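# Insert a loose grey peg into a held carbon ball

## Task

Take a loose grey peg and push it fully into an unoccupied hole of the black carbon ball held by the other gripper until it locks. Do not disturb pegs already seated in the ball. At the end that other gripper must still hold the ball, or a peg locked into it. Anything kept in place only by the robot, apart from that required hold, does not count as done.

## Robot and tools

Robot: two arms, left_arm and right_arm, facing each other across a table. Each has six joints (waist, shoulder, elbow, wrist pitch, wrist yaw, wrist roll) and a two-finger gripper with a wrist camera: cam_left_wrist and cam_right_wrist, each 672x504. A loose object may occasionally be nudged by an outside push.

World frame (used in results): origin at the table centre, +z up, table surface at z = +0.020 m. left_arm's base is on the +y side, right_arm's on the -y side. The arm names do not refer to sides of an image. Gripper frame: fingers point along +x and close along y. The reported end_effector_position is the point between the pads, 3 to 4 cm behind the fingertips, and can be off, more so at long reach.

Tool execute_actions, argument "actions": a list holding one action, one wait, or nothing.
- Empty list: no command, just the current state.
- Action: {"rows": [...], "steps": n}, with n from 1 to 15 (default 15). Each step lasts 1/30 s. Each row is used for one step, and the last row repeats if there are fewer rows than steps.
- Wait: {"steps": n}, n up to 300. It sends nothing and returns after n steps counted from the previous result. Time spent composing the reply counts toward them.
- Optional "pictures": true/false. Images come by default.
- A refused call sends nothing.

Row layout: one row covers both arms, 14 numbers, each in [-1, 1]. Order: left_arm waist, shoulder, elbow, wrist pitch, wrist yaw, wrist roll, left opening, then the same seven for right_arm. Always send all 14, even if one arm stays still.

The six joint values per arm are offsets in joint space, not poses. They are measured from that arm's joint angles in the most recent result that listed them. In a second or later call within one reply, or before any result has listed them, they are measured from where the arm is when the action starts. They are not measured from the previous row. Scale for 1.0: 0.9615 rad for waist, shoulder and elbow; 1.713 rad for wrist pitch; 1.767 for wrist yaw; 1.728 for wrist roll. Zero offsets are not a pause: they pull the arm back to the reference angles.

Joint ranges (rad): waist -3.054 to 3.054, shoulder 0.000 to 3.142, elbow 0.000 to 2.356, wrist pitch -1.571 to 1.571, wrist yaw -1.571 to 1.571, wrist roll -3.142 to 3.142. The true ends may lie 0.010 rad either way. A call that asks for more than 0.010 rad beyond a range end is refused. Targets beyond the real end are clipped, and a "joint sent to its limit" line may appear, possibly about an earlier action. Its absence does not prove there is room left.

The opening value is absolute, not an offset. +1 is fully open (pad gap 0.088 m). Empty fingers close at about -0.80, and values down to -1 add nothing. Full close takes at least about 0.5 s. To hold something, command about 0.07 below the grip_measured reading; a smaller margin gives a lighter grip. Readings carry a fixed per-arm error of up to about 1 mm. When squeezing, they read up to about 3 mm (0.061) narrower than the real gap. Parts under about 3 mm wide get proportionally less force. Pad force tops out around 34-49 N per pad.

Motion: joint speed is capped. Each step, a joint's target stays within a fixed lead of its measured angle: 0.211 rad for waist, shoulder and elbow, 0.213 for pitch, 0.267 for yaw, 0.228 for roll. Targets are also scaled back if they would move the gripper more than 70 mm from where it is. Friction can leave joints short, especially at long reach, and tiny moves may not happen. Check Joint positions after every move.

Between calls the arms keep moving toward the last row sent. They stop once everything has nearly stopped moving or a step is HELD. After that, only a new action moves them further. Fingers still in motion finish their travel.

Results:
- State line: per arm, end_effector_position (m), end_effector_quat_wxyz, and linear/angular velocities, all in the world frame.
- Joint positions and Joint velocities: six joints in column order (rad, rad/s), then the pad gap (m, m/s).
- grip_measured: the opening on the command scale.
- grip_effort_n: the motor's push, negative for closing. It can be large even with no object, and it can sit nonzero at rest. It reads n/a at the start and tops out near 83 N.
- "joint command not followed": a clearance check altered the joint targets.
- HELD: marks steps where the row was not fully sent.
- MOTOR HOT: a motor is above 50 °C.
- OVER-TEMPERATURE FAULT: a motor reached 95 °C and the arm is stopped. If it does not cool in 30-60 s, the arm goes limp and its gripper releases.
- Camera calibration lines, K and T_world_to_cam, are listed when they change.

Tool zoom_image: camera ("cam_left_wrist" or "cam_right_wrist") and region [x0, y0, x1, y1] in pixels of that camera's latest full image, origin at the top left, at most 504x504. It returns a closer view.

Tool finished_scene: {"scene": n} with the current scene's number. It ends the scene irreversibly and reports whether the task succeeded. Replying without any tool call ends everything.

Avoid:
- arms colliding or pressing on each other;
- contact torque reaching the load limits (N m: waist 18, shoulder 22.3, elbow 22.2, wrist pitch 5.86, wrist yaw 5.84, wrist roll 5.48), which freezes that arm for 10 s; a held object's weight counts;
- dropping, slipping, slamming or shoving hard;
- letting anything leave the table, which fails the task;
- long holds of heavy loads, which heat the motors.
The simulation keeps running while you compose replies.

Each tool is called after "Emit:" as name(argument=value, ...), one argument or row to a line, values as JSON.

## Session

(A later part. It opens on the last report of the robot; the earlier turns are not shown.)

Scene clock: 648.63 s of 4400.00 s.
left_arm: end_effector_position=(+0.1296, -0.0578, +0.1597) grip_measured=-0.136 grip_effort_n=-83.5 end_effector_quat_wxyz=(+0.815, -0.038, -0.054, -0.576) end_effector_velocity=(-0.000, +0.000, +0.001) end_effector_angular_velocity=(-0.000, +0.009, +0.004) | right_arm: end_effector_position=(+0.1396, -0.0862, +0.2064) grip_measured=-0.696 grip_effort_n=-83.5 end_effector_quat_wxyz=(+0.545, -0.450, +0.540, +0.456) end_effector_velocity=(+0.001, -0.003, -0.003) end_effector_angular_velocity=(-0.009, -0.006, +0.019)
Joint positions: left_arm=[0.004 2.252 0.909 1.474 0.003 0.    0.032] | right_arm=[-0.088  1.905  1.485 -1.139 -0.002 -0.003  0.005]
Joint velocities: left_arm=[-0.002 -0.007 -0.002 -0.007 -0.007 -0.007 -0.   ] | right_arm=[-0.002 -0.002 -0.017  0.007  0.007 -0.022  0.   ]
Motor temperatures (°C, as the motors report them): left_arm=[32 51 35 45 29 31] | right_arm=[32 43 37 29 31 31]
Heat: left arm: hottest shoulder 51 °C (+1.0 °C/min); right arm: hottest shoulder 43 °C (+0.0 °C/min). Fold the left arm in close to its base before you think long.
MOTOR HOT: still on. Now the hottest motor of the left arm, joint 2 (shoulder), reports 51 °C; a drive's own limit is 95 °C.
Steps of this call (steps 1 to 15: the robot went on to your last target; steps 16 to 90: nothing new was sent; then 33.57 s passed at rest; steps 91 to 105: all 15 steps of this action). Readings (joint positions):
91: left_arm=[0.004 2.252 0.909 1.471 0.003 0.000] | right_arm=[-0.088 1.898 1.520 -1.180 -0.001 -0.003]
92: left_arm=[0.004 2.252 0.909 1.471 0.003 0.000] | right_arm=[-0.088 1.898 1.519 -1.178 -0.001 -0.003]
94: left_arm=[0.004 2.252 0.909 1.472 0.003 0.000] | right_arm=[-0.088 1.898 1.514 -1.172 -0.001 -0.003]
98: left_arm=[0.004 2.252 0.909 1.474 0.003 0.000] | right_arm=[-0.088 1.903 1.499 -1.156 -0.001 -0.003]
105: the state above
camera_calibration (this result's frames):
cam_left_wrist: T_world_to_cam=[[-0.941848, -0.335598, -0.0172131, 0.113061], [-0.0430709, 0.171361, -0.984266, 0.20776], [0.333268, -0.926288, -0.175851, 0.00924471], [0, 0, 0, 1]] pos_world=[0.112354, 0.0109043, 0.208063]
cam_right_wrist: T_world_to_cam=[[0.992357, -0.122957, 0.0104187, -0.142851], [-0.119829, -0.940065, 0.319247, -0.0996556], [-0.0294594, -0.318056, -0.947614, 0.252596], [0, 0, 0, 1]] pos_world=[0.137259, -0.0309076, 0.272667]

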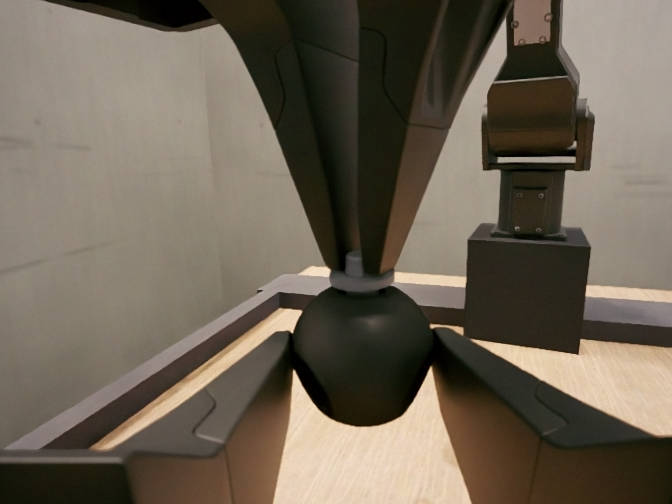

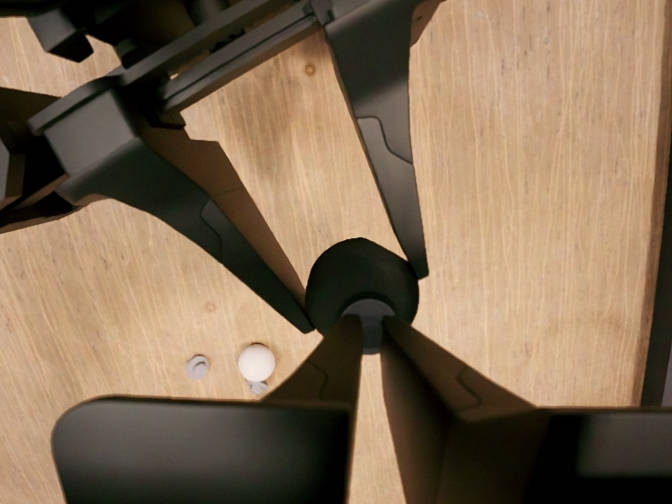

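Emit:
execute_actions(
  actions=[
    {"rows": [[0,-0.033,0.023,0.018,0,0,-0.21, 0,0.038,-0.035,0.004,0,0,-0.77],[0,-0.036,0.025,0.0195,0,0,-0.21, 0,0.040,-0.039,0.006,0,0,-0.77],[0,-0.039,0.027,0.021,0,0,-0.21, 0,0.042,-0.043,0.008,0,0,-0.77],[0,-0.042,0.029,0.022,0,0,-0.21, 0,0.045,-0.047,0.010,0,0,-0.77],[0,-0.045,0.031,0.0235,0,0,-0.21, 0,0.047,-0.051,0.012,0,0,-0.77],[0,-0.048,0.033,0.025,0,0,-0.21, 0,0.049,-0.055,0.014,0,0,-0.77],[0,-0.051,0.035,0.026,0,0,-0.21, 0,0.051,-0.059,0.016,0,0,-0.77],[0,-0.053,0.037,0.0275,0,0,-0.21, 0,0.054,-0.063,0.018,0,0,-0.77],[0,-0.056,0.039,0.029,0,0,-0.21, 0,0.056,-0.068,0.020,0,0,-0.77],[0,-0.058,0.04,0.030,0,0,-0.21, 0,0.058,-0.072,0.022,0,0,-0.77]], "steps": 15},
  ],
)

Emit:
zoom_image(
  camera="cam_left_wrist",
  region=[290, 190, 450, 350],
)

Emit:
zoom_image(
  camera="cam_right_wrist",
  region=[290, 200, 450, 360],
)

Scene clock: 668.07 s of 4400.00 s.
left_arm: end_effector_position=(+0.1296, -0.0578, +0.1596) grip_measured=-0.136 grip_effort_n=-83.5 end_effector_quat_wxyz=(+0.815, -0.038, -0.054, -0.576) end_effector_velocity=(+0.000, -0.001, +0.000) end_effector_angular_velocity=(-0.000, +0.009, +0.004) | right_arm: end_effector_position=(+0.1395, -0.0867, +0.1980) grip_measured=-0.696 grip_effort_n=-83.5 end_effector_quat_wxyz=(+0.546, -0.450, +0.540, +0.456) end_effector_velocity=(-0.002, -0.001, -0.004) end_effector_angular_velocity=(-0.006, +0.008, +0.010)
Joint positions: left_arm=[0.004 2.252 0.909 1.473 0.003 0.    0.032] | right_arm=[-0.088  1.909  1.456 -1.106 -0.002 -0.003  0.005]
Joint velocities: left_arm=[-0.002 -0.002  0.002 -0.007 -0.007 -0.007  0.   ] | right_arm=[ 0.002  0.002 -0.012  0.007 -0.007 -0.007 -0.   ]
Motor temperatures (°C, as the motors report them): left_arm=[32 56 37 55 29 31] | right_arm=[32 41 36 29 31 31]
Heat: left arm: hottest shoulder 56 °C (+5.0 °C/min); right arm: hottest shoulder 41 °C (-2.0 °C/min). Fold the left arm in close to its base before you think long.
MOTOR HOT: still on. Now the hottest motor of the left arm, joint 2 (shoulder), reports 56 °C; a drive's own limit is 95 °C.
Steps of this call (steps 1 to 15: the robot went on to your last target; steps 16 to 90: nothing new was sent; then 15.93 s passed at rest; steps 91 to 105: all 15 steps of this action). Readings (joint positions):
91: left_arm=[0.004 2.252 0.909 1.474 0.003 0.000] | right_arm=[-0.088 1.905 1.482 -1.136 -0.002 -0.003]
92: left_arm=[0.004 2.252 0.909 1.474 0.003 0.000] | right_arm=[-0.088 1.905 1.481 -1.135 -0.002 -0.003]
94: left_arm=[0.004 2.252 0.909 1.474 0.003 0.000] | right_arm=[-0.088 1.906 1.477 -1.130 -0.002 -0.003]
98: left_arm=[0.004 2.252 0.909 1.474 0.003 0.000] | right_arm=[-0.088 1.908 1.468 -1.119 -0.002 -0.003]
105: the state above
camera_calibration (this result's frames):
cam_left_wrist: T_world_to_cam=[[-0.94185, -0.335592, -0.0172125, 0.11306], [-0.0431975, 0.171715, -0.984199, 0.207707], [0.333245, -0.926225, -0.176226, 0.009286], [0, 0, 0, 1]] pos_world=[0.112364, 0.0108767, 0.208007]
cam_right_wrist: T_world_to_cam=[[0.992356, -0.122965, 0.0104633, -0.142745], [-0.119873, -0.940304, 0.318525, -0.0973144], [-0.0293286, -0.317344, -0.947857, 0.244621], [0, 0, 0, 1]] pos_world=[0.137163, -0.0314287, 0.264356]

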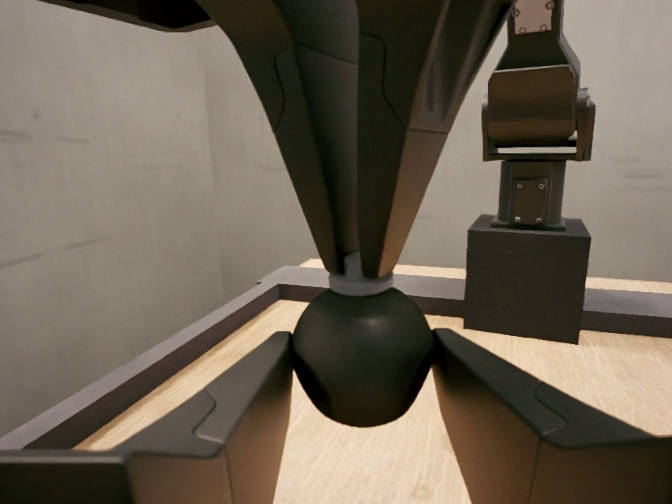

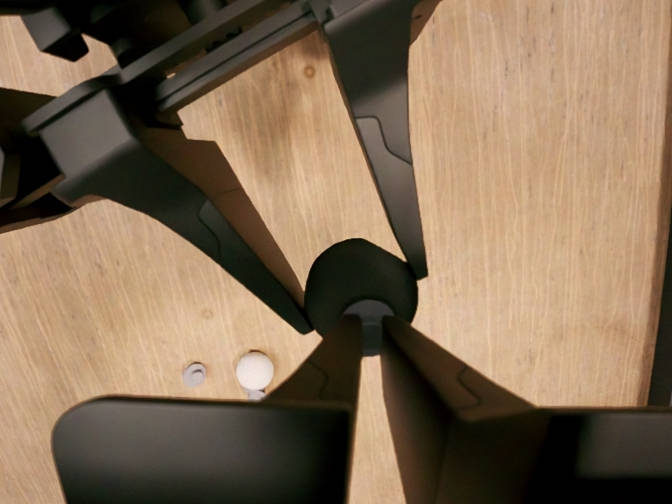

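Region (290, 190, 450, 350) of cam_left_wrist's 672x504 image, scaled by 3.150, with more detail than that image has.

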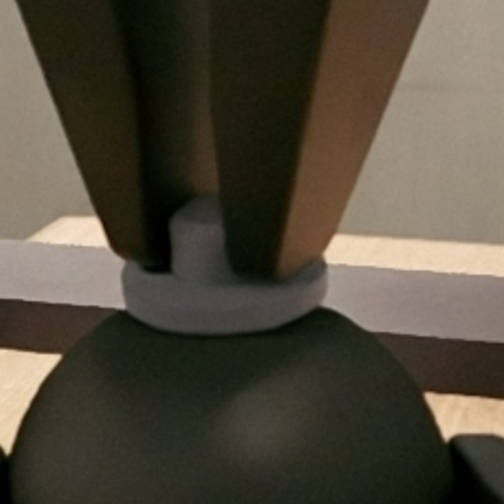

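Region (290, 200, 450, 360) of cam_right_wrist's 672x504 image, scaled by 3.150, with more detail than that image has.

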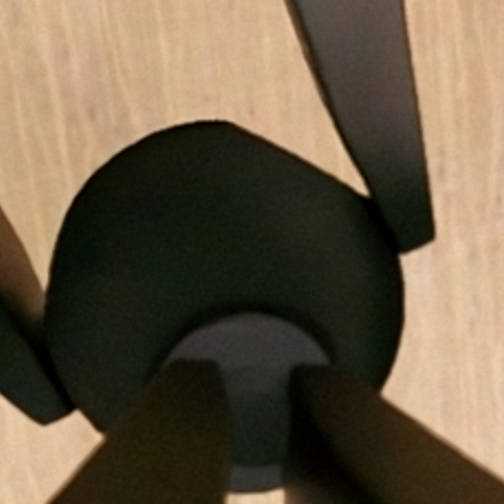

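Emit:
execute_actions(
  actions=[
    {"rows": [[0,-0.058,0.04,0.031,0,0,-0.21, 0.003,0.054,-0.042,0.005,0,0,-0.77],[0,-0.058,0.04,0.031,0,0,-0.21, 0.006,0.054,-0.042,0.007,0,0,-0.77],[0,-0.06,0.042,0.032,0,0,-0.21, 0.006,0.056,-0.045,0.009,0,0,-0.77],[0,-0.063,0.044,0.033,0,0,-0.21, 0.006,0.058,-0.048,0.011,0,0,-0.77],[0,-0.066,0.046,0.034,0,0,-0.21, 0.006,0.060,-0.052,0.012,0,0,-0.77],[0,-0.068,0.047,0.035,0,0,-0.21, 0.006,0.062,-0.055,0.013,0,0,-0.77],[0,-0.07,0.048,0.036,0,0,-0.21, 0.006,0.064,-0.058,0.015,0,0,-0.77]], "steps": 15},
  ],
)

Emit:
zoom_image(
  camera="cam_left_wrist",
  region=[290, 190, 450, 350],
)

Scene clock: 684.13 s of 4400.00 s.
left_arm: end_effector_position=(+0.1296, -0.0578, +0.1596) grip_measured=-0.136 grip_effort_n=-83.5 end_effector_quat_wxyz=(+0.815, -0.038, -0.054, -0.576) end_effector_velocity=(-0.002, -0.001, -0.001) end_effector_angular_velocity=(+0.005, +0.008, -0.011) | right_arm: end_effector_position=(+0.1393, -0.0864, +0.1941) grip_measured=-0.696 grip_effort_n=-83.5 end_effector_quat_wxyz=(+0.546, -0.450, +0.539, +0.457) end_effector_velocity=(-0.004, +0.000, -0.001) end_effector_angular_velocity=(+0.006, +0.021, +0.025)
Joint positions: left_arm=[0.004 2.252 0.909 1.473 0.003 0.    0.032] | right_arm=[-0.088  1.911  1.442 -1.087 -0.002 -0.003  0.005]
Joint velocities: left_arm=[-0.002 -0.002 -0.002 -0.007  0.007 -0.007 -0.   ] | right_arm=[ 0.002 -0.002 -0.007  0.007 -0.022 -0.022 -0.   ]
Motor temperatures (°C, as the motors report them): left_arm=[32 62 40 72 29 31] | right_arm=[32 39 35 29 31 31]
Heat: left arm: hottest wrist pitch 72 °C (+21.2 °C/min); right arm: hottest shoulder 39 °C (-4.0 °C/min). Fold the left arm in close to its base before you think long.
MOTOR HOT: still on. Now the hottest motor of the left arm, joint 4 (wrist pitch), reports 72 °C; a drive's own limit is 95 °C.
Steps of this call (steps 1 to 15: the robot went on to your last target; steps 16 to 90: nothing new was sent; then 12.57 s passed at rest; steps 91 to 105: all 15 steps of this action). Readings (joint positions):
91: left_arm=[0.004 2.252 0.909 1.473 0.003 0.000] | right_arm=[-0.088 1.909 1.455 -1.104 -0.002 -0.003]
92: left_arm=[0.004 2.252 0.909 1.473 0.003 0.000] | right_arm=[-0.088 1.909 1.454 -1.103 -0.002 -0.003]
94: left_arm=[0.004 2.252 0.909 1.474 0.003 0.000] | right_arm=[-0.088 1.909 1.452 -1.100 -0.002 -0.003]
98: left_arm=[0.004 2.252 0.909 1.474 0.003 0.000] | right_arm=[-0.088 1.910 1.445 -1.091 -0.002 -0.003]
105: the state above
camera_calibration (this result's frames):
cam_left_wrist: T_world_to_cam=[[-0.94185, -0.335592, -0.0172125, 0.11306], [-0.0431975, 0.171715, -0.984199, 0.207707], [0.333245, -0.926225, -0.176226, 0.009286], [0, 0, 0, 1]] pos_world=[0.112364, 0.0108767, 0.208007]
cam_right_wrist: T_world_to_cam=[[0.992443, -0.122243, 0.0106641, -0.142438], [-0.119352, -0.941466, 0.315274, -0.0953339], [-0.0285002, -0.314164, -0.948941, 0.241412], [0, 0, 0, 1]] pos_world=[0.136864, -0.0313227, 0.260661]

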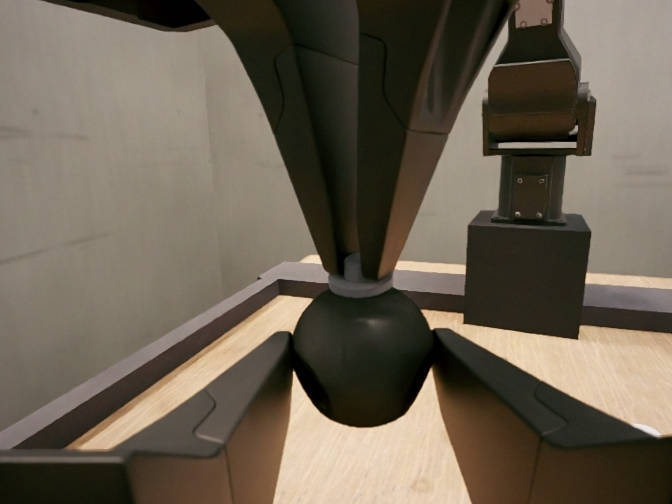

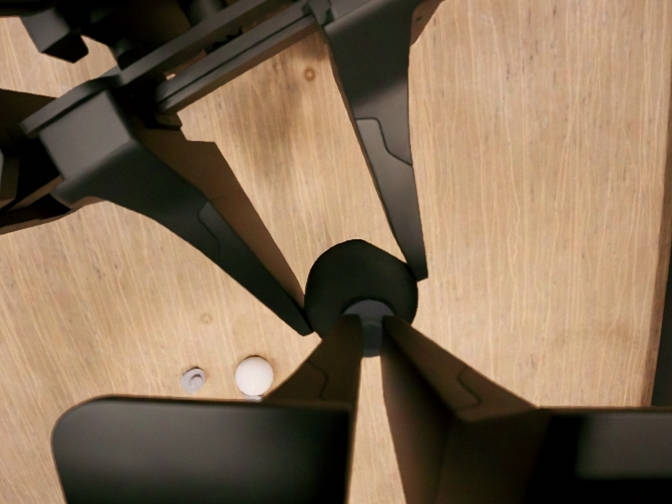

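Region (290, 190, 450, 350) of cam_left_wrist's 672x504 image, scaled by 3.150, with more detail than that image has.

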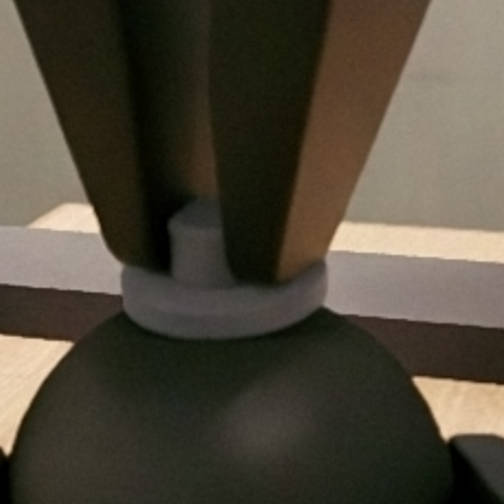

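Unload now (heat), opening the grip slightly.

Emit:
execute_actions(
  actions=[
    {"rows": [[0,-0.06,0.04,0.031,0,0,-0.21, 0,0.05,-0.03,-0.004,0,0,-0.6],[0,-0.05,0.034,0.026,0,0,-0.21, 0,0.04,-0.015,-0.008,0,0,-0.58],[0,-0.04,0.027,0.021,0,0,-0.21, 0,0.03,0,-0.013,0,0,-0.56],[0,-0.03,0.02,0.016,0,0,-0.21, 0,0.02,0.015,-0.018,0,0,-0.56],[0,-0.02,0.014,0.011,0,0,-0.21, 0,0.01,0.03,-0.023,0,0,-0.56],[0,-0.01,0.007,0.006,0,0,-0.21, 0,0,0.045,-0.028,0,0,-0.56],[0,0,0,0,0,0,-0.21, 0,-0.01,0.06,-0.034,0,0,-0.56],[0,0,0,0,0,0,-0.21, 0,-0.02,0.075,-0.042,0,0,-0.56],[0,0,0,0,0,0,-0.21, 0,-0.022,0.09,-0.052,0,0,-0.56],[0,0,0,0,0,0,-0.21, 0,-0.024,0.105,-0.06,0,0,-0.56]], "steps": 15},
  ],
)

Emit:
zoom_image(
  camera="cam_left_wrist",
  region=[290, 190, 450, 350],
)

Scene clock: 698.77 s of 4400.00 s.
left_arm: end_effector_position=(+0.1296, -0.0574, +0.1598) grip_measured=-0.136 grip_effort_n=-83.5 end_effector_quat_wxyz=(+0.815, -0.038, -0.054, -0.576) end_effector_velocity=(+0.002, -0.001, -0.014) end_effector_angular_velocity=(+0.059, +0.032, +0.018) | right_arm: end_effector_position=(+0.1395, -0.0851, +0.2174) grip_measured=-0.565 grip_effort_n=17.0 end_effector_quat_wxyz=(+0.546, -0.450, +0.539, +0.457) end_effector_velocity=(-0.001, -0.003, +0.015) end_effector_angular_velocity=(-0.020, +0.011, +0.005)
Joint positions: left_arm=[0.004 2.252 0.908 1.477 0.003 0.    0.032] | right_arm=[-0.088  1.901  1.523 -1.18  -0.002 -0.003  0.011]
Joint velocities: left_arm=[-0.002 -0.002 -0.002 -0.066 -0.022 -0.007 -0.   ] | right_arm=[-0.002 -0.002  0.056 -0.081 -0.007 -0.007  0.001]
Motor temperatures (°C, as the motors report them): left_arm=[32 69 43 89 29 31] | right_arm=[32 38 34 29 31 31]
Heat: left arm: hottest wrist pitch 89 °C (+38.5 °C/min); right arm: hottest shoulder 38 °C (-5.1 °C/min). Fold the left arm in close to its base before you think long.
MOTOR HOT: still on. Now the hottest motor of the left arm, joint 4 (wrist pitch), reports 89 °C; a drive's own limit is 95 °C.
Steps of this call (steps 1 to 15: the robot went on to your last target; steps 16 to 90: nothing new was sent; then 11.13 s passed at rest; steps 91 to 105: all 15 steps of this action). Readings (joint positions):
91: left_arm=[0.004 2.252 0.909 1.472 0.003 0.000] | right_arm=[-0.088 1.911 1.442 -1.087 -0.002 -0.003]
92: left_arm=[0.004 2.252 0.909 1.471 0.003 0.000] | right_arm=[-0.088 1.910 1.443 -1.088 -0.001 -0.003]
94: left_arm=[0.004 2.252 0.909 1.468 0.003 0.000] | right_arm=[-0.088 1.910 1.452 -1.098 -0.001 -0.003]
98: left_arm=[0.004 2.252 0.908 1.470 0.003 0.000] | right_arm=[-0.088 1.903 1.482 -1.130 -0.002 -0.003]
105: the state above
camera_calibration (this result's frames):
cam_left_wrist: T_world_to_cam=[[-0.941713, -0.335979, -0.0171648, 0.113073], [-0.0426758, 0.169914, -0.984534, 0.207753], [0.3337, -0.926416, -0.174349, 0.00934987], [0, 0, 0, 1]] pos_world=[0.112229, 0.011352, 0.208111]
cam_right_wrist: T_world_to_cam=[[0.992451, -0.122219, 0.0101718, -0.142599], [-0.119119, -0.940895, 0.31706, -0.101752], [-0.0291802, -0.315879, -0.948351, 0.263711], [0, 0, 0, 1]] pos_world=[0.137097, -0.029866, 0.283803]

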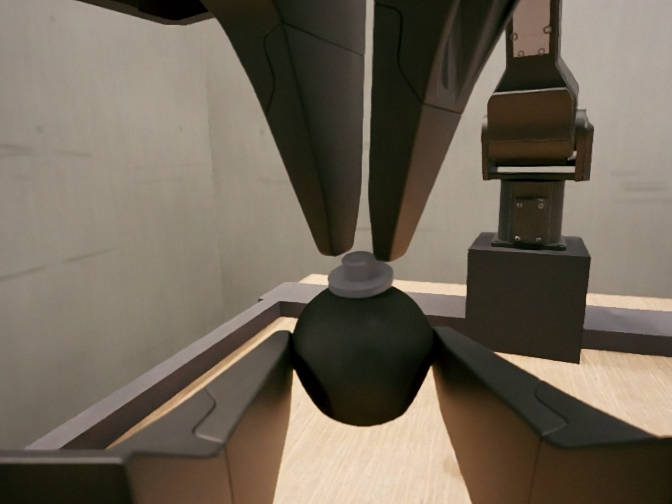

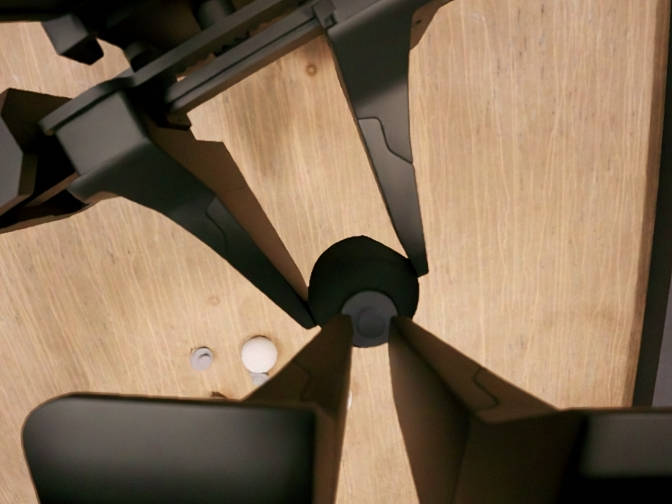

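Region (290, 190, 450, 350) of cam_left_wrist's 672x504 image, scaled by 3.150, with more detail than that image has.

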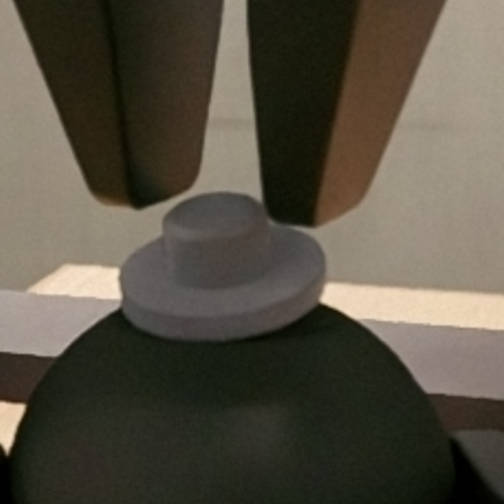

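Emit:
execute_actions(
  actions=[
    {"rows": [[0,0,0,0,0,0,-0.21, 0,0,0.03,-0.008,0,0,-0.56],[0,0,0,0,0,0,-0.21, 0,0,0.03,-0.008,0,0,-0.56],[0,0,0,0,0,0,-0.21, 0,0,0.03,-0.008,0,0,-0.56],[0,0,0,0,0,0,-0.21, 0,0,0.03,-0.008,0,0,-0.56],[0,0,0,0,0,0,-0.21, 0,0,0.03,-0.008,0,0,-0.56],[0,0,0,0,0,0,-0.21, 0,0,0.03,-0.008,0,0,-0.56],[0,0,0,0,0,0,-0.21, 0,0,0.03,-0.008,0,0,-0.85]], "steps": 15},
  ],
)

Emit:
zoom_image(
  camera="cam_left_wrist",
  region=[290, 190, 450, 350],
)

Emit:
zoom_image(
  camera="cam_right_wrist",
  region=[290, 200, 450, 360],
)

Scene clock: 781.63 s of 4400.00 s.
left_arm: end_effector_position=(+0.1296, -0.0575, +0.1596) grip_measured=-0.136 grip_effort_n=-83.5 end_effector_quat_wxyz=(+0.815, -0.038, -0.054, -0.576) end_effector_velocity=(-0.005, -0.001, -0.001) end_effector_angular_velocity=(+0.005, +0.008, -0.016) | right_arm: end_effector_position=(+0.1398, -0.0836, +0.2213) grip_measured=-0.779 grip_effort_n=-83.5 end_effector_quat_wxyz=(+0.547, -0.449, +0.538, +0.458) end_effector_velocity=(+0.002, -0.003, +0.000) end_effector_angular_velocity=(-0.009, -0.006, -0.010)
Joint positions: left_arm=[0.004 2.252 0.908 1.476 0.003 0.    0.032] | right_arm=[-0.088  1.901  1.539 -1.191 -0.002 -0.003  0.001]
Joint velocities: left_arm=[-0.007 -0.002 -0.002 -0.007  0.007 -0.007 -0.   ] | right_arm=[-0.002 -0.002 -0.002 -0.007  0.007  0.007 -0.   ]
Motor temperatures (°C, as the motors report them): left_arm=[32 57 37 53 29 31] | right_arm=[32 46 40 29 31 31]
Heat: left arm: hottest shoulder 57 °C (-13.0 °C/min); right arm: hottest shoulder 46 °C (+4.0 °C/min). Fold the left arm in close to its base before you think long.
MOTOR HOT: still on. Now the hottest motor of the left arm, joint 2 (shoulder), reports 57 °C; a drive's own limit is 95 °C.
Steps of this call (steps 1 to 15: the robot went on to your last target; steps 16 to 90: nothing new was sent; then 79.37 s passed at rest; steps 91 to 105: all 15 steps of this action). Readings (joint positions):
91: left_arm=[0.004 2.252 0.908 1.475 0.003 0.000] | right_arm=[-0.088 1.901 1.532 -1.189 -0.002 -0.003]
92: left_arm=[0.004 2.252 0.908 1.475 0.003 0.000] | right_arm=[-0.088 1.901 1.533 -1.189 -0.002 -0.003]
94: left_arm=[0.004 2.252 0.908 1.475 0.003 0.000] | right_arm=[-0.088 1.901 1.536 -1.190 -0.002 -0.003]
98: left_arm=[0.004 2.252 0.908 1.475 0.003 0.000] | right_arm=[-0.088 1.901 1.539 -1.190 -0.002 -0.003]
105: the state above
camera_calibration (this result's frames):
cam_left_wrist: T_world_to_cam=[[-0.94172, -0.335961, -0.0171635, 0.113071], [-0.0430555, 0.170975, -0.984334, 0.207594], [0.333632, -0.926228, -0.175475, 0.00947364], [0, 0, 0, 1]] pos_world=[0.112258, 0.0112689, 0.207945]
cam_right_wrist: T_world_to_cam=[[0.992443, -0.122265, 0.0104394, -0.14279], [-0.119379, -0.942313, 0.312722, -0.100691], [-0.0283979, -0.311605, -0.949787, 0.268479], [0, 0, 0, 1]] pos_world=[0.137314, -0.0286814, 0.287976]

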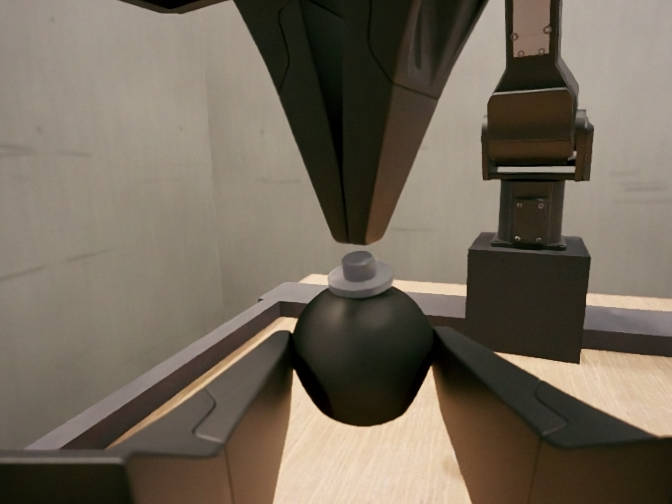

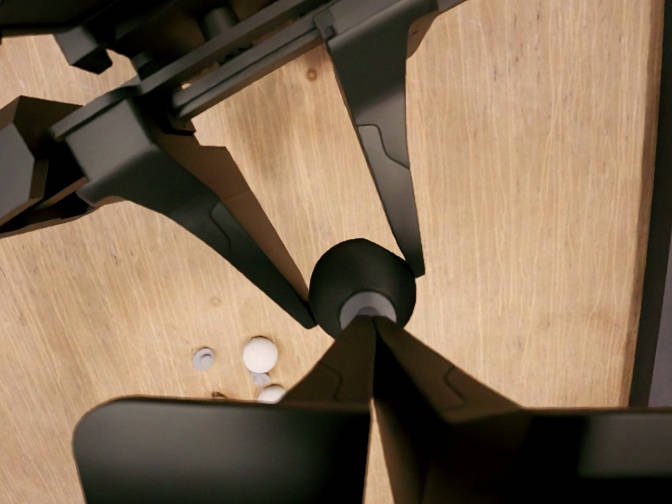

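Region (290, 190, 450, 350) of cam_left_wrist's 672x504 image, scaled by 3.150, with more detail than that image has.

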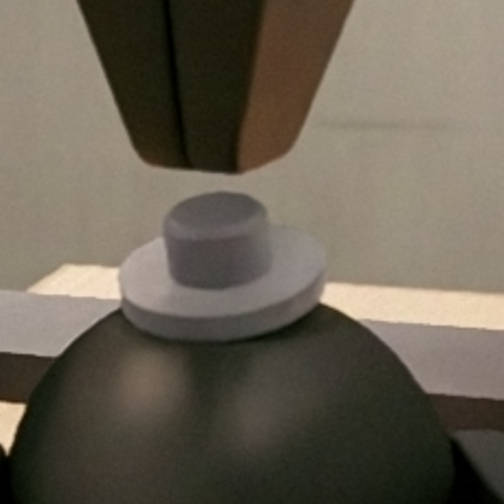

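Region (290, 200, 450, 360) of cam_right_wrist's 672x504 image, scaled by 3.150, with more detail than that image has.

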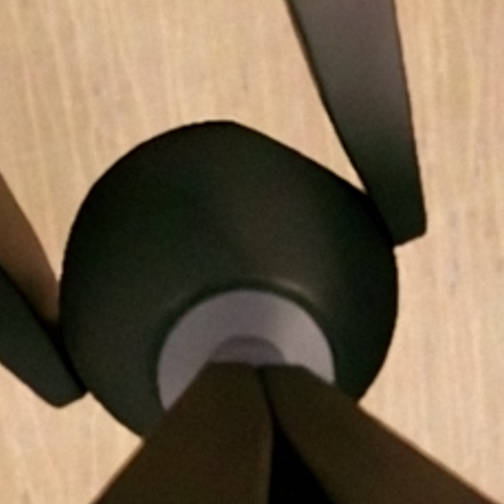

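Emit:
execute_actions(
  actions=[
    {"rows": [[0,0,0,0,0,0,-0.21, 0,0.011,-0.016,0.003,0,0,-0.85],[0,0,0,0,0,0,-0.21, 0,0.012,-0.022,0.007,0,0,-0.85],[0,0,0,0,0,0,-0.21, 0,0.013,-0.028,0.011,0,0,-0.85],[0,-0.006,0.004,0.003,0,0,-0.21, 0,0.018,-0.036,0.015,0,0,-0.85],[0,-0.012,0.008,0.006,0,0,-0.21, 0,0.023,-0.044,0.019,0,0,-0.85],[0,-0.018,0.012,0.009,0,0,-0.21, 0,0.029,-0.053,0.023,0,0,-0.85],[0,-0.023,0.016,0.012,0,0,-0.21, 0,0.034,-0.061,0.026,0,0,-0.85],[0,-0.029,0.020,0.015,0,0,-0.21, 0,0.039,-0.069,0.030,0,0,-0.85],[0,-0.035,0.024,0.018,0,0,-0.21, 0,0.044,-0.077,0.034,0,0,-0.85],[0,-0.041,0.028,0.021,0,0,-0.21, 0,0.050,-0.086,0.038,0,0,-0.85],[0,-0.047,0.032,0.024,0,0,-0.21, 0,0.055,-0.094,0.042,0,0,-0.85],[0,-0.053,0.036,0.027,0,0,-0.21, 0,0.060,-0.102,0.045,0,0,-0.85],[0,-0.058,0.040,0.030,0,0,-0.21, 0,0.065,-0.110,0.049,0,0,-0.85],[0,-0.064,0.044,0.033,0,0,-0.21, 0,0.071,-0.119,0.053,0,0,-0.85],[0,-0.07,0.048,0.036,0,0,-0.21, 0,0.076,-0.127,0.057,0,0,-0.85]], "steps": 15},
  ],
  pictures=false,
)

Emit:
execute_actions(
  actions=[
    {"steps": 12},
  ],
)

Emit:
execute_actions(
  actions=[
    {"rows": [[0,-0.06,0.04,0.031,0,0,-0.21, 0,0.05,-0.03,-0.004,0,0,-0.85],[0,-0.05,0.034,0.026,0,0,-0.21, 0,0.04,-0.015,-0.008,0,0,-0.85],[0,-0.04,0.027,0.021,0,0,-0.21, 0,0.03,0,-0.013,0,0,-0.85],[0,-0.03,0.02,0.016,0,0,-0.21, 0,0.02,0.015,-0.018,0,0,-0.85],[0,-0.02,0.014,0.011,0,0,-0.21, 0,0.01,0.03,-0.023,0,0,-0.85],[0,-0.01,0.007,0.006,0,0,-0.21, 0,0,0.045,-0.028,0,0,-0.85],[0,0,0,0,0,0,-0.21, 0,-0.01,0.06,-0.034,0,0,-0.85],[0,0,0,0,0,0,-0.21, 0,-0.02,0.075,-0.042,0,0,-0.85],[0,0,0,0,0,0,-0.21, 0,-0.022,0.085,-0.05,0,0,-0.85],[0,0,0,0,0,0,-0.21, 0,-0.024,0.093,-0.056,0,0,-0.85]], "steps": 15},
  ],
)

Emit:
zoom_image(
  camera="cam_left_wrist",
  region=[290, 190, 450, 350],
)

Scene clock: 822.30 s of 4400.00 s.
left_arm: end_effector_position=(+0.1296, -0.0575, +0.1593) grip_measured=-0.136 grip_effort_n=-83.5 end_effector_quat_wxyz=(+0.815, -0.037, -0.053, -0.576) end_effector_velocity=(-0.002, -0.001, -0.002) end_effector_angular_velocity=(+0.019, -0.002, -0.009) | right_arm: end_effector_position=(+0.1397, -0.0838, +0.2013) grip_measured=-0.779 grip_effort_n=-83.5 end_effector_quat_wxyz=(+0.547, -0.449, +0.538, +0.458) end_effector_velocity=(-0.003, -0.005, -0.051) end_effector_angular_velocity=(-0.008, +0.024, +0.005)
Joint positions: left_arm=[0.004 2.252 0.908 1.474 0.003 0.    0.032] | right_arm=[-0.088  1.913  1.474 -1.115 -0.002 -0.003  0.001]
Joint velocities: left_arm=[-0.002 -0.007 -0.002 -0.022  0.007  0.007  0.   ] | right_arm=[-0.002  0.027 -0.168  0.183 -0.022 -0.007 -0.   ]
Motor temperatures (°C, as the motors report them): left_arm=[32 57 36 51 29 31] | right_arm=[32 45 40 29 31 31]
Heat: left arm: hottest shoulder 57 °C (-1.0 °C/min); right arm: hottest shoulder 45 °C (+0.0 °C/min). Fold the left arm in close to its base before you think long.
MOTOR HOT: still on. Now the hottest motor of the left arm, joint 2 (shoulder), reports 57 °C; a drive's own limit is 95 °C.
Steps of this call (steps 1 to 15: the robot went on to your last target; steps 16 to 90: nothing new was sent; then 37.17 s passed at rest; steps 91 to 105: all 15 steps of this action). Readings (joint positions):
91: left_arm=[0.004 2.252 0.908 1.476 0.003 0.000] | right_arm=[-0.088 1.901 1.539 -1.191 -0.002 -0.003]
92: left_arm=[0.004 2.252 0.908 1.476 0.003 0.000] | right_arm=[-0.088 1.901 1.539 -1.191 -0.002 -0.003]
94: left_arm=[0.004 2.252 0.908 1.476 0.003 0.000] | right_arm=[-0.088 1.901 1.535 -1.181 -0.002 -0.003]
98: left_arm=[0.004 2.252 0.908 1.477 0.003 0.000] | right_arm=[-0.088 1.905 1.513 -1.158 -0.002 -0.003]
105: the state above

Scene clock: 822.70 s of 4400.00 s.
left_arm: end_effector_position=(+0.1298, -0.0574, +0.1591) grip_measured=-0.136 grip_effort_n=-83.5 end_effector_quat_wxyz=(+0.815, -0.037, -0.053, -0.575) end_effector_velocity=(-0.000, +0.000, -0.001) end_effector_angular_velocity=(+0.004, +0.010, +0.004) | right_arm: end_effector_position=(+0.1397, -0.0839, +0.1974) grip_measured=-0.779 grip_effort_n=-83.5 end_effector_quat_wxyz=(+0.547, -0.449, +0.538, +0.458) end_effector_velocity=(-0.001, -0.002, +0.000) end_effector_angular_velocity=(-0.006, +0.008, +0.005)
Joint positions: left_arm=[0.004 2.252 0.908 1.473 0.003 0.    0.032] | right_arm=[-0.088  1.914  1.461 -1.098 -0.002 -0.003  0.001]
Joint velocities: left_arm=[-0.002 -0.002 -0.002 -0.007 -0.007 -0.007 -0.   ] | right_arm=[-0.002 -0.002 -0.002 -0.007 -0.007 -0.007 -0.   ]
Motor temperatures (°C, as the motors report them): left_arm=[32 57 36 52 29 31] | right_arm=[32 45 40 29 31 31]
Heat: left arm: hottest shoulder 57 °C (-1.0 °C/min); right arm: hottest shoulder 45 °C (+0.0 °C/min). Fold the left arm in close to its base before you think long.
MOTOR HOT: still on. Now the hottest motor of the left arm, joint 2 (shoulder), reports 57 °C; a drive's own limit is 95 °C.
Steps of this call (steps 1 to 12: the robot went on to your last target). Readings (joint positions):
1: left_arm=[0.004 2.252 0.908 1.474 0.003 0.000] | right_arm=[-0.088 1.913 1.470 -1.110 -0.002 -0.003]
2: left_arm=[0.004 2.252 0.908 1.473 0.003 0.000] | right_arm=[-0.088 1.914 1.467 -1.107 -0.002 -0.003]
4: left_arm=[0.004 2.252 0.908 1.473 0.003 0.000] | right_arm=[-0.088 1.914 1.464 -1.103 -0.002 -0.003]
8: left_arm=[0.004 2.252 0.908 1.473 0.003 0.000] | right_arm=[-0.088 1.914 1.462 -1.099 -0.002 -0.003]
12: the state above
camera_calibration (this result's frames):
cam_left_wrist: T_world_to_cam=[[-0.941605, -0.336283, -0.017161, 0.113226], [-0.0438807, 0.173079, -0.98393, 0.207278], [0.333849, -0.92572, -0.177728, 0.00968161], [0, 0, 0, 1]] pos_world=[0.112477, 0.0111629, 0.207611]
cam_right_wrist: T_world_to_cam=[[0.992441, -0.122273, 0.010484, -0.142528], [-0.119422, -0.942547, 0.311999, -0.0934207], [-0.0282674, -0.310892, -0.950025, 0.245733], [0, 0, 0, 1]] pos_world=[0.13724, -0.0290845, 0.264093]

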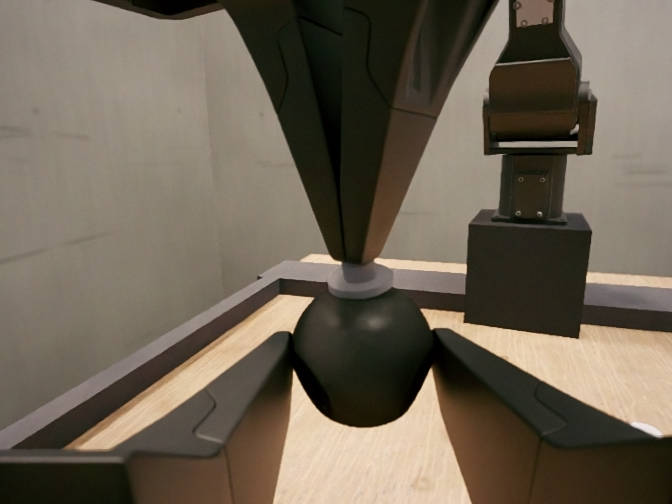

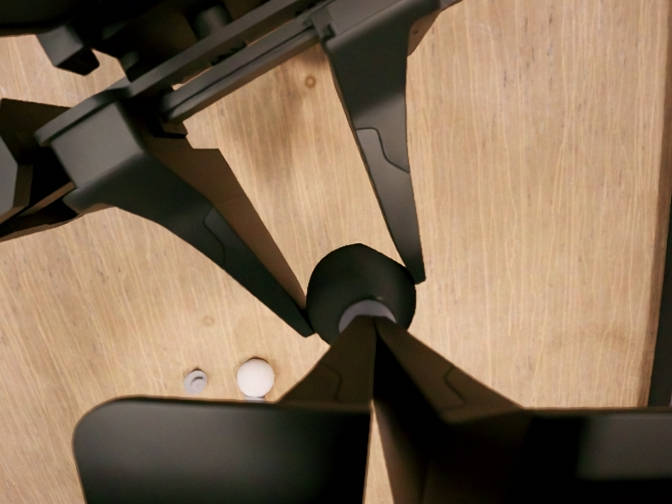

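Scene clock: 823.20 s of 4400.00 s.
left_arm: end_effector_position=(+0.1296, -0.0570, +0.1591) grip_measured=-0.136 grip_effort_n=-83.5 end_effector_quat_wxyz=(+0.815, -0.038, -0.054, -0.575) end_effector_velocity=(+0.000, -0.001, -0.003) end_effector_angular_velocity=(+0.013, +0.014, +0.004) | right_arm: end_effector_position=(+0.1397, -0.0841, +0.2185) grip_measured=-0.779 grip_effort_n=-83.5 end_effector_quat_wxyz=(+0.546, -0.450, +0.539, +0.457) end_effector_velocity=(-0.001, -0.017, +0.005) end_effector_angular_velocity=(-0.076, +0.006, +0.005)
Joint positions: left_arm=[0.004 2.252 0.906 1.477 0.003 0.    0.032] | right_arm=[-0.088  1.904  1.531 -1.185 -0.002 -0.003  0.001]
Joint velocities: left_arm=[-0.002 -0.002  0.002 -0.022 -0.007 -0.007 -0.   ] | right_arm=[-0.002 -0.002  0.017 -0.095  0.007 -0.007 -0.   ]
Motor temperatures (°C, as the motors report them): left_arm=[32 57 36 52 29 31] | right_arm=[32 45 40 29 31 31]
Heat: left arm: hottest shoulder 57 °C (-1.0 °C/min); right arm: hottest shoulder 45 °C (+0.0 °C/min). Fold the left arm in close to its base before you think long.
MOTOR HOT: still on. Now the hottest motor of the left arm, joint 2 (shoulder), reports 57 °C; a drive's own limit is 95 °C.
Steps of this call (steps 1 to 15: all 15 steps of this action). Readings (joint positions):
1: left_arm=[0.004 2.252 0.908 1.473 0.003 0.000] | right_arm=[-0.088 1.914 1.461 -1.098 -0.002 -0.003]
2: left_arm=[0.004 2.252 0.908 1.471 0.003 0.000] | right_arm=[-0.088 1.914 1.462 -1.100 -0.002 -0.003]
4: left_arm=[0.004 2.252 0.908 1.468 0.003 0.000] | right_arm=[-0.088 1.913 1.471 -1.110 -0.002 -0.003]
8: left_arm=[0.004 2.252 0.906 1.471 0.003 0.000] | right_arm=[-0.088 1.906 1.501 -1.142 -0.002 -0.003]
15: the state above
camera_calibration (this result's frames):
cam_left_wrist: T_world_to_cam=[[-0.941596, -0.336308, -0.0171627, 0.113223], [-0.0433741, 0.171665, -0.9842, 0.207096], [0.33394, -0.925974, -0.176226, 0.00989079], [0, 0, 0, 1]] pos_world=[0.11229, 0.0116851, 0.20751]
cam_right_wrist: T_world_to_cam=[[0.99245, -0.122223, 0.0101941, -0.14267], [-0.119141, -0.941014, 0.316699, -0.10115], [-0.0291151, -0.315523, -0.948471, 0.265102], [0, 0, 0, 1]] pos_world=[0.13726, -0.0289753, 0.28493]

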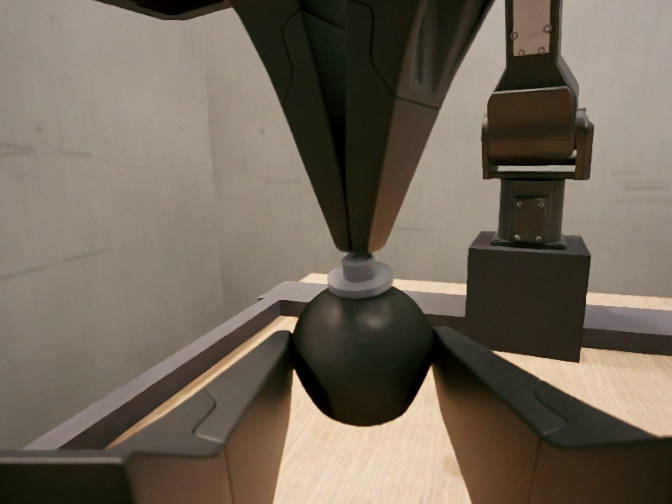

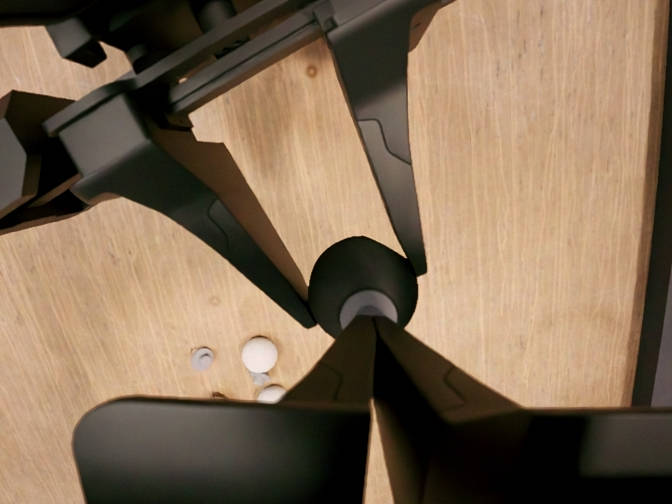

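Region (290, 190, 450, 350) of cam_left_wrist's 672x504 image, scaled by 3.150, with more detail than that image has.

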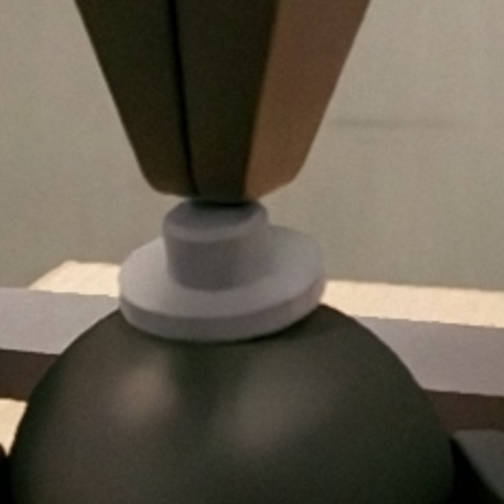

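Emit:
execute_actions(
  actions=[
    {"rows": [[0,0,0,0,0,0,-0.21, 0,-0.02,0.04,-0.025,0,0,-0.85],[0,0,0,0,0,0,-0.21, 0,-0.04,0.07,-0.05,0,0,-0.85],[0,0,0,0,0,0,-0.21, 0,-0.07,0.09,-0.07,0,0,-0.85],[0,0,0,0,0,0,-0.21, 0,-0.12,0.10,-0.08,0,0,-0.85],[0,0,0,0,0,0,-0.21, 0,-0.18,0.10,-0.08,0,0,-0.85],[0,0,0,0,0,0,-0.21, 0,-0.24,0.10,-0.08,0,0,-0.85]], "steps": 15},
  ],
  pictures=false,
)

Emit:
execute_actions(
  actions=[
    {"rows": [[-0.018,-0.005,-0.016,-0.0125,0,0,-0.21, 0,0,0,0,0,0,-0.85],[-0.036,-0.01,-0.032,-0.025,0,0,-0.21, 0,0,0,0,0,0,-0.85],[-0.054,-0.015,-0.048,-0.0375,0,0,-0.21, 0,0,0,0,0,0,-0.85],[-0.072,-0.02,-0.064,-0.05,0,0,-0.21, 0,0,0,0,0,0,-0.85],[-0.09,-0.025,-0.08,-0.0625,0,0,-0.21, 0,0,0,0,0,0,-0.85],[-0.108,-0.03,-0.096,-0.075,0,0,-0.21, 0,0,0,0,0,0,-0.85],[-0.126,-0.035,-0.112,-0.0875,0,0,-0.21, 0,0,0,0,0,0,-0.85],[-0.144,-0.04,-0.128,-0.10,0,0,-0.21, 0,0,0,0,0,0,-0.85],[-0.162,-0.045,-0.144,-0.1125,0,0,-0.21, 0,0,0,0,0,0,-0.85],[-0.18,-0.05,-0.16,-0.125,0,0,-0.21, 0,0,0,0,0,0,-0.85],[-0.198,-0.054,-0.177,-0.1375,0,0,-0.21, 0,0,0,0,0,0,-0.85],[-0.216,-0.058,-0.193,-0.15,0,0,-0.21, 0,0,0,0,0,0,-0.85]], "steps": 15},
  ],
  pictures=false,
)

Emit:
execute_actions(
  actions=[
    {"steps": 20},
  ],
)

Scene clock: 872.07 s of 4400.00 s.
left_arm: end_effector_position=(+0.1296, -0.0570, +0.1588) grip_measured=-0.136 grip_effort_n=-83.5 end_effector_quat_wxyz=(+0.815, -0.037, -0.053, -0.575) end_effector_velocity=(-0.001, +0.001, -0.003) end_effector_angular_velocity=(+0.009, +0.012, +0.004) | right_arm: end_effector_position=(+0.1360, -0.1040, +0.3205) grip_measured=-0.779 grip_effort_n=-83.5 end_effector_quat_wxyz=(+0.597, -0.402, +0.481, +0.500) end_effector_velocity=(+0.001, -0.003, -0.009) end_effector_angular_velocity=(-0.045, +0.014, +0.001)
Joint positions: left_arm=[0.004 2.252 0.906 1.476 0.003 0.    0.032] | right_arm=[-0.088  1.667  1.629 -1.317 -0.002 -0.003  0.001]
Joint velocities: left_arm=[-0.002 -0.002 -0.007 -0.007 -0.007 -0.007  0.   ] | right_arm=[-0.007  0.022 -0.002 -0.022 -0.007 -0.007 -0.   ]
Motor temperatures (°C, as the motors report them): left_arm=[32 57 36 49 29 31] | right_arm=[32 47 41 28 31 31]
Heat: left arm: hottest shoulder 57 °C (+1.0 °C/min); right arm: hottest shoulder 47 °C (+2.0 °C/min). Fold the left arm in close to its base before you think long.
MOTOR HOT: still on. Now the hottest motor of the left arm, joint 2 (shoulder), reports 57 °C; a drive's own limit is 95 °C.
Steps of this call (steps 1 to 15: the robot went on to your last target; steps 16 to 90: nothing new was sent; then 45.37 s passed at rest; steps 91 to 105: all 15 steps of this action). Readings (joint positions):
91: left_arm=[0.004 2.252 0.906 1.475 0.003 0.000] | right_arm=[-0.088 1.904 1.540 -1.199 -0.002 -0.003]
92: left_arm=[0.004 2.252 0.906 1.475 0.003 0.000] | right_arm=[-0.088 1.903 1.549 -1.217 -0.002 -0.003]
94: left_arm=[0.004 2.252 0.906 1.475 0.003 0.000] | right_arm=[-0.088 1.886 1.569 -1.258 -0.002 -0.003]
98: left_arm=[0.004 2.252 0.906 1.476 0.003 0.000] | right_arm=[-0.088 1.765 1.595 -1.301 -0.002 -0.003]
105: the state above

Scene clock: 872.57 s of 4400.00 s.
left_arm: end_effector_position=(+0.0265, -0.0409, +0.0731) grip_measured=-0.136 grip_effort_n=-83.5 end_effector_quat_wxyz=(+0.752, +0.075, +0.088, -0.649) end_effector_velocity=(-0.111, +0.049, -0.099) end_effector_angular_velocity=(+0.407, +0.067, -0.209) | right_arm: end_effector_position=(+0.1361, -0.1038, +0.3198) grip_measured=-0.779 grip_effort_n=-83.5 end_effector_quat_wxyz=(+0.597, -0.402, +0.482, +0.500) end_effector_velocity=(-0.000, +0.001, +0.000) end_effector_angular_velocity=(+0.009, +0.007, -0.008)
Joint positions: left_arm=[-0.19   2.219  0.743  1.244  0.003  0.     0.032] | right_arm=[-0.088  1.669  1.629 -1.317 -0.002 -0.003  0.001]
Joint velocities: left_arm=[-0.217 -0.017 -0.188 -0.242 -0.007 -0.007  0.   ] | right_arm=[-0.002 -0.002 -0.002  0.007 -0.007  0.007  0.   ]
Motor temperatures (°C, as the motors report them): left_arm=[32 57 36 49 29 31] | right_arm=[32 47 41 28 31 31]
Heat: left arm: hottest shoulder 57 °C (+1.0 °C/min); right arm: hottest shoulder 47 °C (+2.0 °C/min). Fold the left arm in close to its base before you think long.
MOTOR HOT: still on. Now the hottest motor of the left arm, joint 2 (shoulder), reports 57 °C; a drive's own limit is 95 °C.
Steps of this call (steps 1 to 15: all 15 steps of this action). Readings (joint positions):
1: left_arm=[0.003 2.252 0.906 1.474 0.003 0.000] | right_arm=[-0.088 1.669 1.629 -1.317 -0.002 -0.003]
2: left_arm=[0.000 2.252 0.903 1.466 0.003 0.000] | right_arm=[-0.088 1.669 1.629 -1.317 -0.002 -0.003]
4: left_arm=[-0.016 2.249 0.888 1.439 0.002 0.000] | right_arm=[-0.088 1.669 1.629 -1.317 -0.002 -0.003]
8: left_arm=[-0.081 2.241 0.833 1.363 0.002 0.000] | right_arm=[-0.088 1.669 1.629 -1.317 -0.002 -0.003]
15: the state above

Scene clock: 873.23 s of 4400.00 s.
left_arm: end_effector_position=(+0.0211, -0.0367, +0.0675) grip_measured=-0.136 grip_effort_n=-83.5 end_effector_quat_wxyz=(+0.747, +0.085, +0.098, -0.651) end_effector_velocity=(-0.003, +0.002, -0.003) end_effector_angular_velocity=(+0.015, -0.017, -0.015) | right_arm: end_effector_position=(+0.1361, -0.1038, +0.3198) grip_measured=-0.779 grip_effort_n=-83.5 end_effector_quat_wxyz=(+0.597, -0.402, +0.482, +0.500) end_effector_velocity=(+0.002, +0.001, -0.001) end_effector_angular_velocity=(+0.001, -0.009, +0.003)
Joint positions: left_arm=[-0.2    2.211  0.728  1.221  0.003  0.     0.032] | right_arm=[-0.088  1.669  1.629 -1.317 -0.002 -0.003  0.001]
Joint velocities: left_arm=[-0.002 -0.002 -0.007 -0.007  0.007  0.022 -0.   ] | right_arm=[-0.002  0.002 -0.002  0.007  0.007 -0.007 -0.   ]
Motor temperatures (°C, as the motors report them): left_arm=[32 57 36 49 29 31] | right_arm=[32 47 41 28 31 31]
Heat: left arm: hottest shoulder 57 °C (+1.0 °C/min); right arm: hottest shoulder 47 °C (+2.0 °C/min). Fold the left arm in close to its base before you think long.
MOTOR HOT: still on. Now the hottest motor of the left arm, joint 2 (shoulder), reports 57 °C; a drive's own limit is 95 °C.
Steps of this call (steps 1 to 20: the robot went on to your last target). Readings (joint positions):
1: left_arm=[-0.195 2.219 0.739 1.237 0.003 0.000] | right_arm=[-0.088 1.669 1.629 -1.317 -0.002 -0.003]
2: left_arm=[-0.198 2.218 0.735 1.233 0.003 0.000] | right_arm=[-0.088 1.669 1.629 -1.317 -0.002 -0.003]
4: left_arm=[-0.199 2.216 0.732 1.228 0.003 0.000] | right_arm=[-0.088 1.669 1.629 -1.317 -0.002 -0.003]
8: left_arm=[-0.199 2.211 0.730 1.224 0.003 0.000] | right_arm=[-0.088 1.669 1.629 -1.317 -0.002 -0.003]
20: the state above
camera_calibration (this result's frames):
cam_left_wrist: T_world_to_cam=[[-0.99117, -0.131707, -0.015336, 0.02477], [-0.0582545, 0.536434, -0.841929, 0.112886], [0.119114, -0.833601, -0.53937, 0.0812554], [0, 0, 0, 1]] pos_world=[0.0214487, 0.0104409, 0.139249]
cam_right_wrist: T_world_to_cam=[[0.991879, -0.125343, 0.0215614, -0.146417], [-0.127052, -0.984229, 0.123091, -0.0936303], [0.00579267, -0.124831, -0.992161, 0.383898], [0, 0, 0, 1]] pos_world=[0.131108, -0.0625836, 0.39557]

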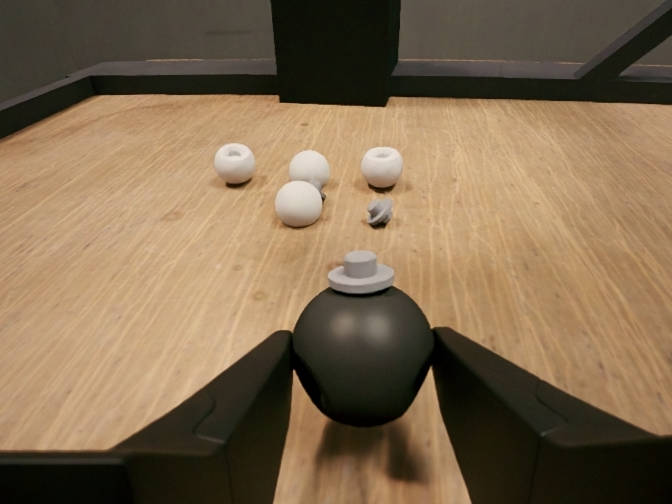

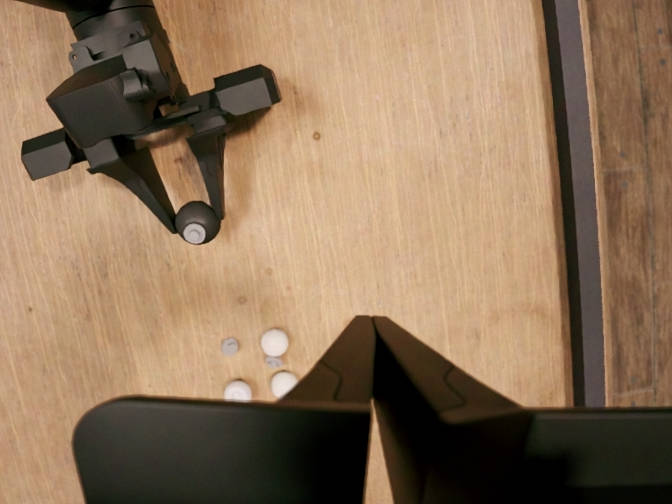

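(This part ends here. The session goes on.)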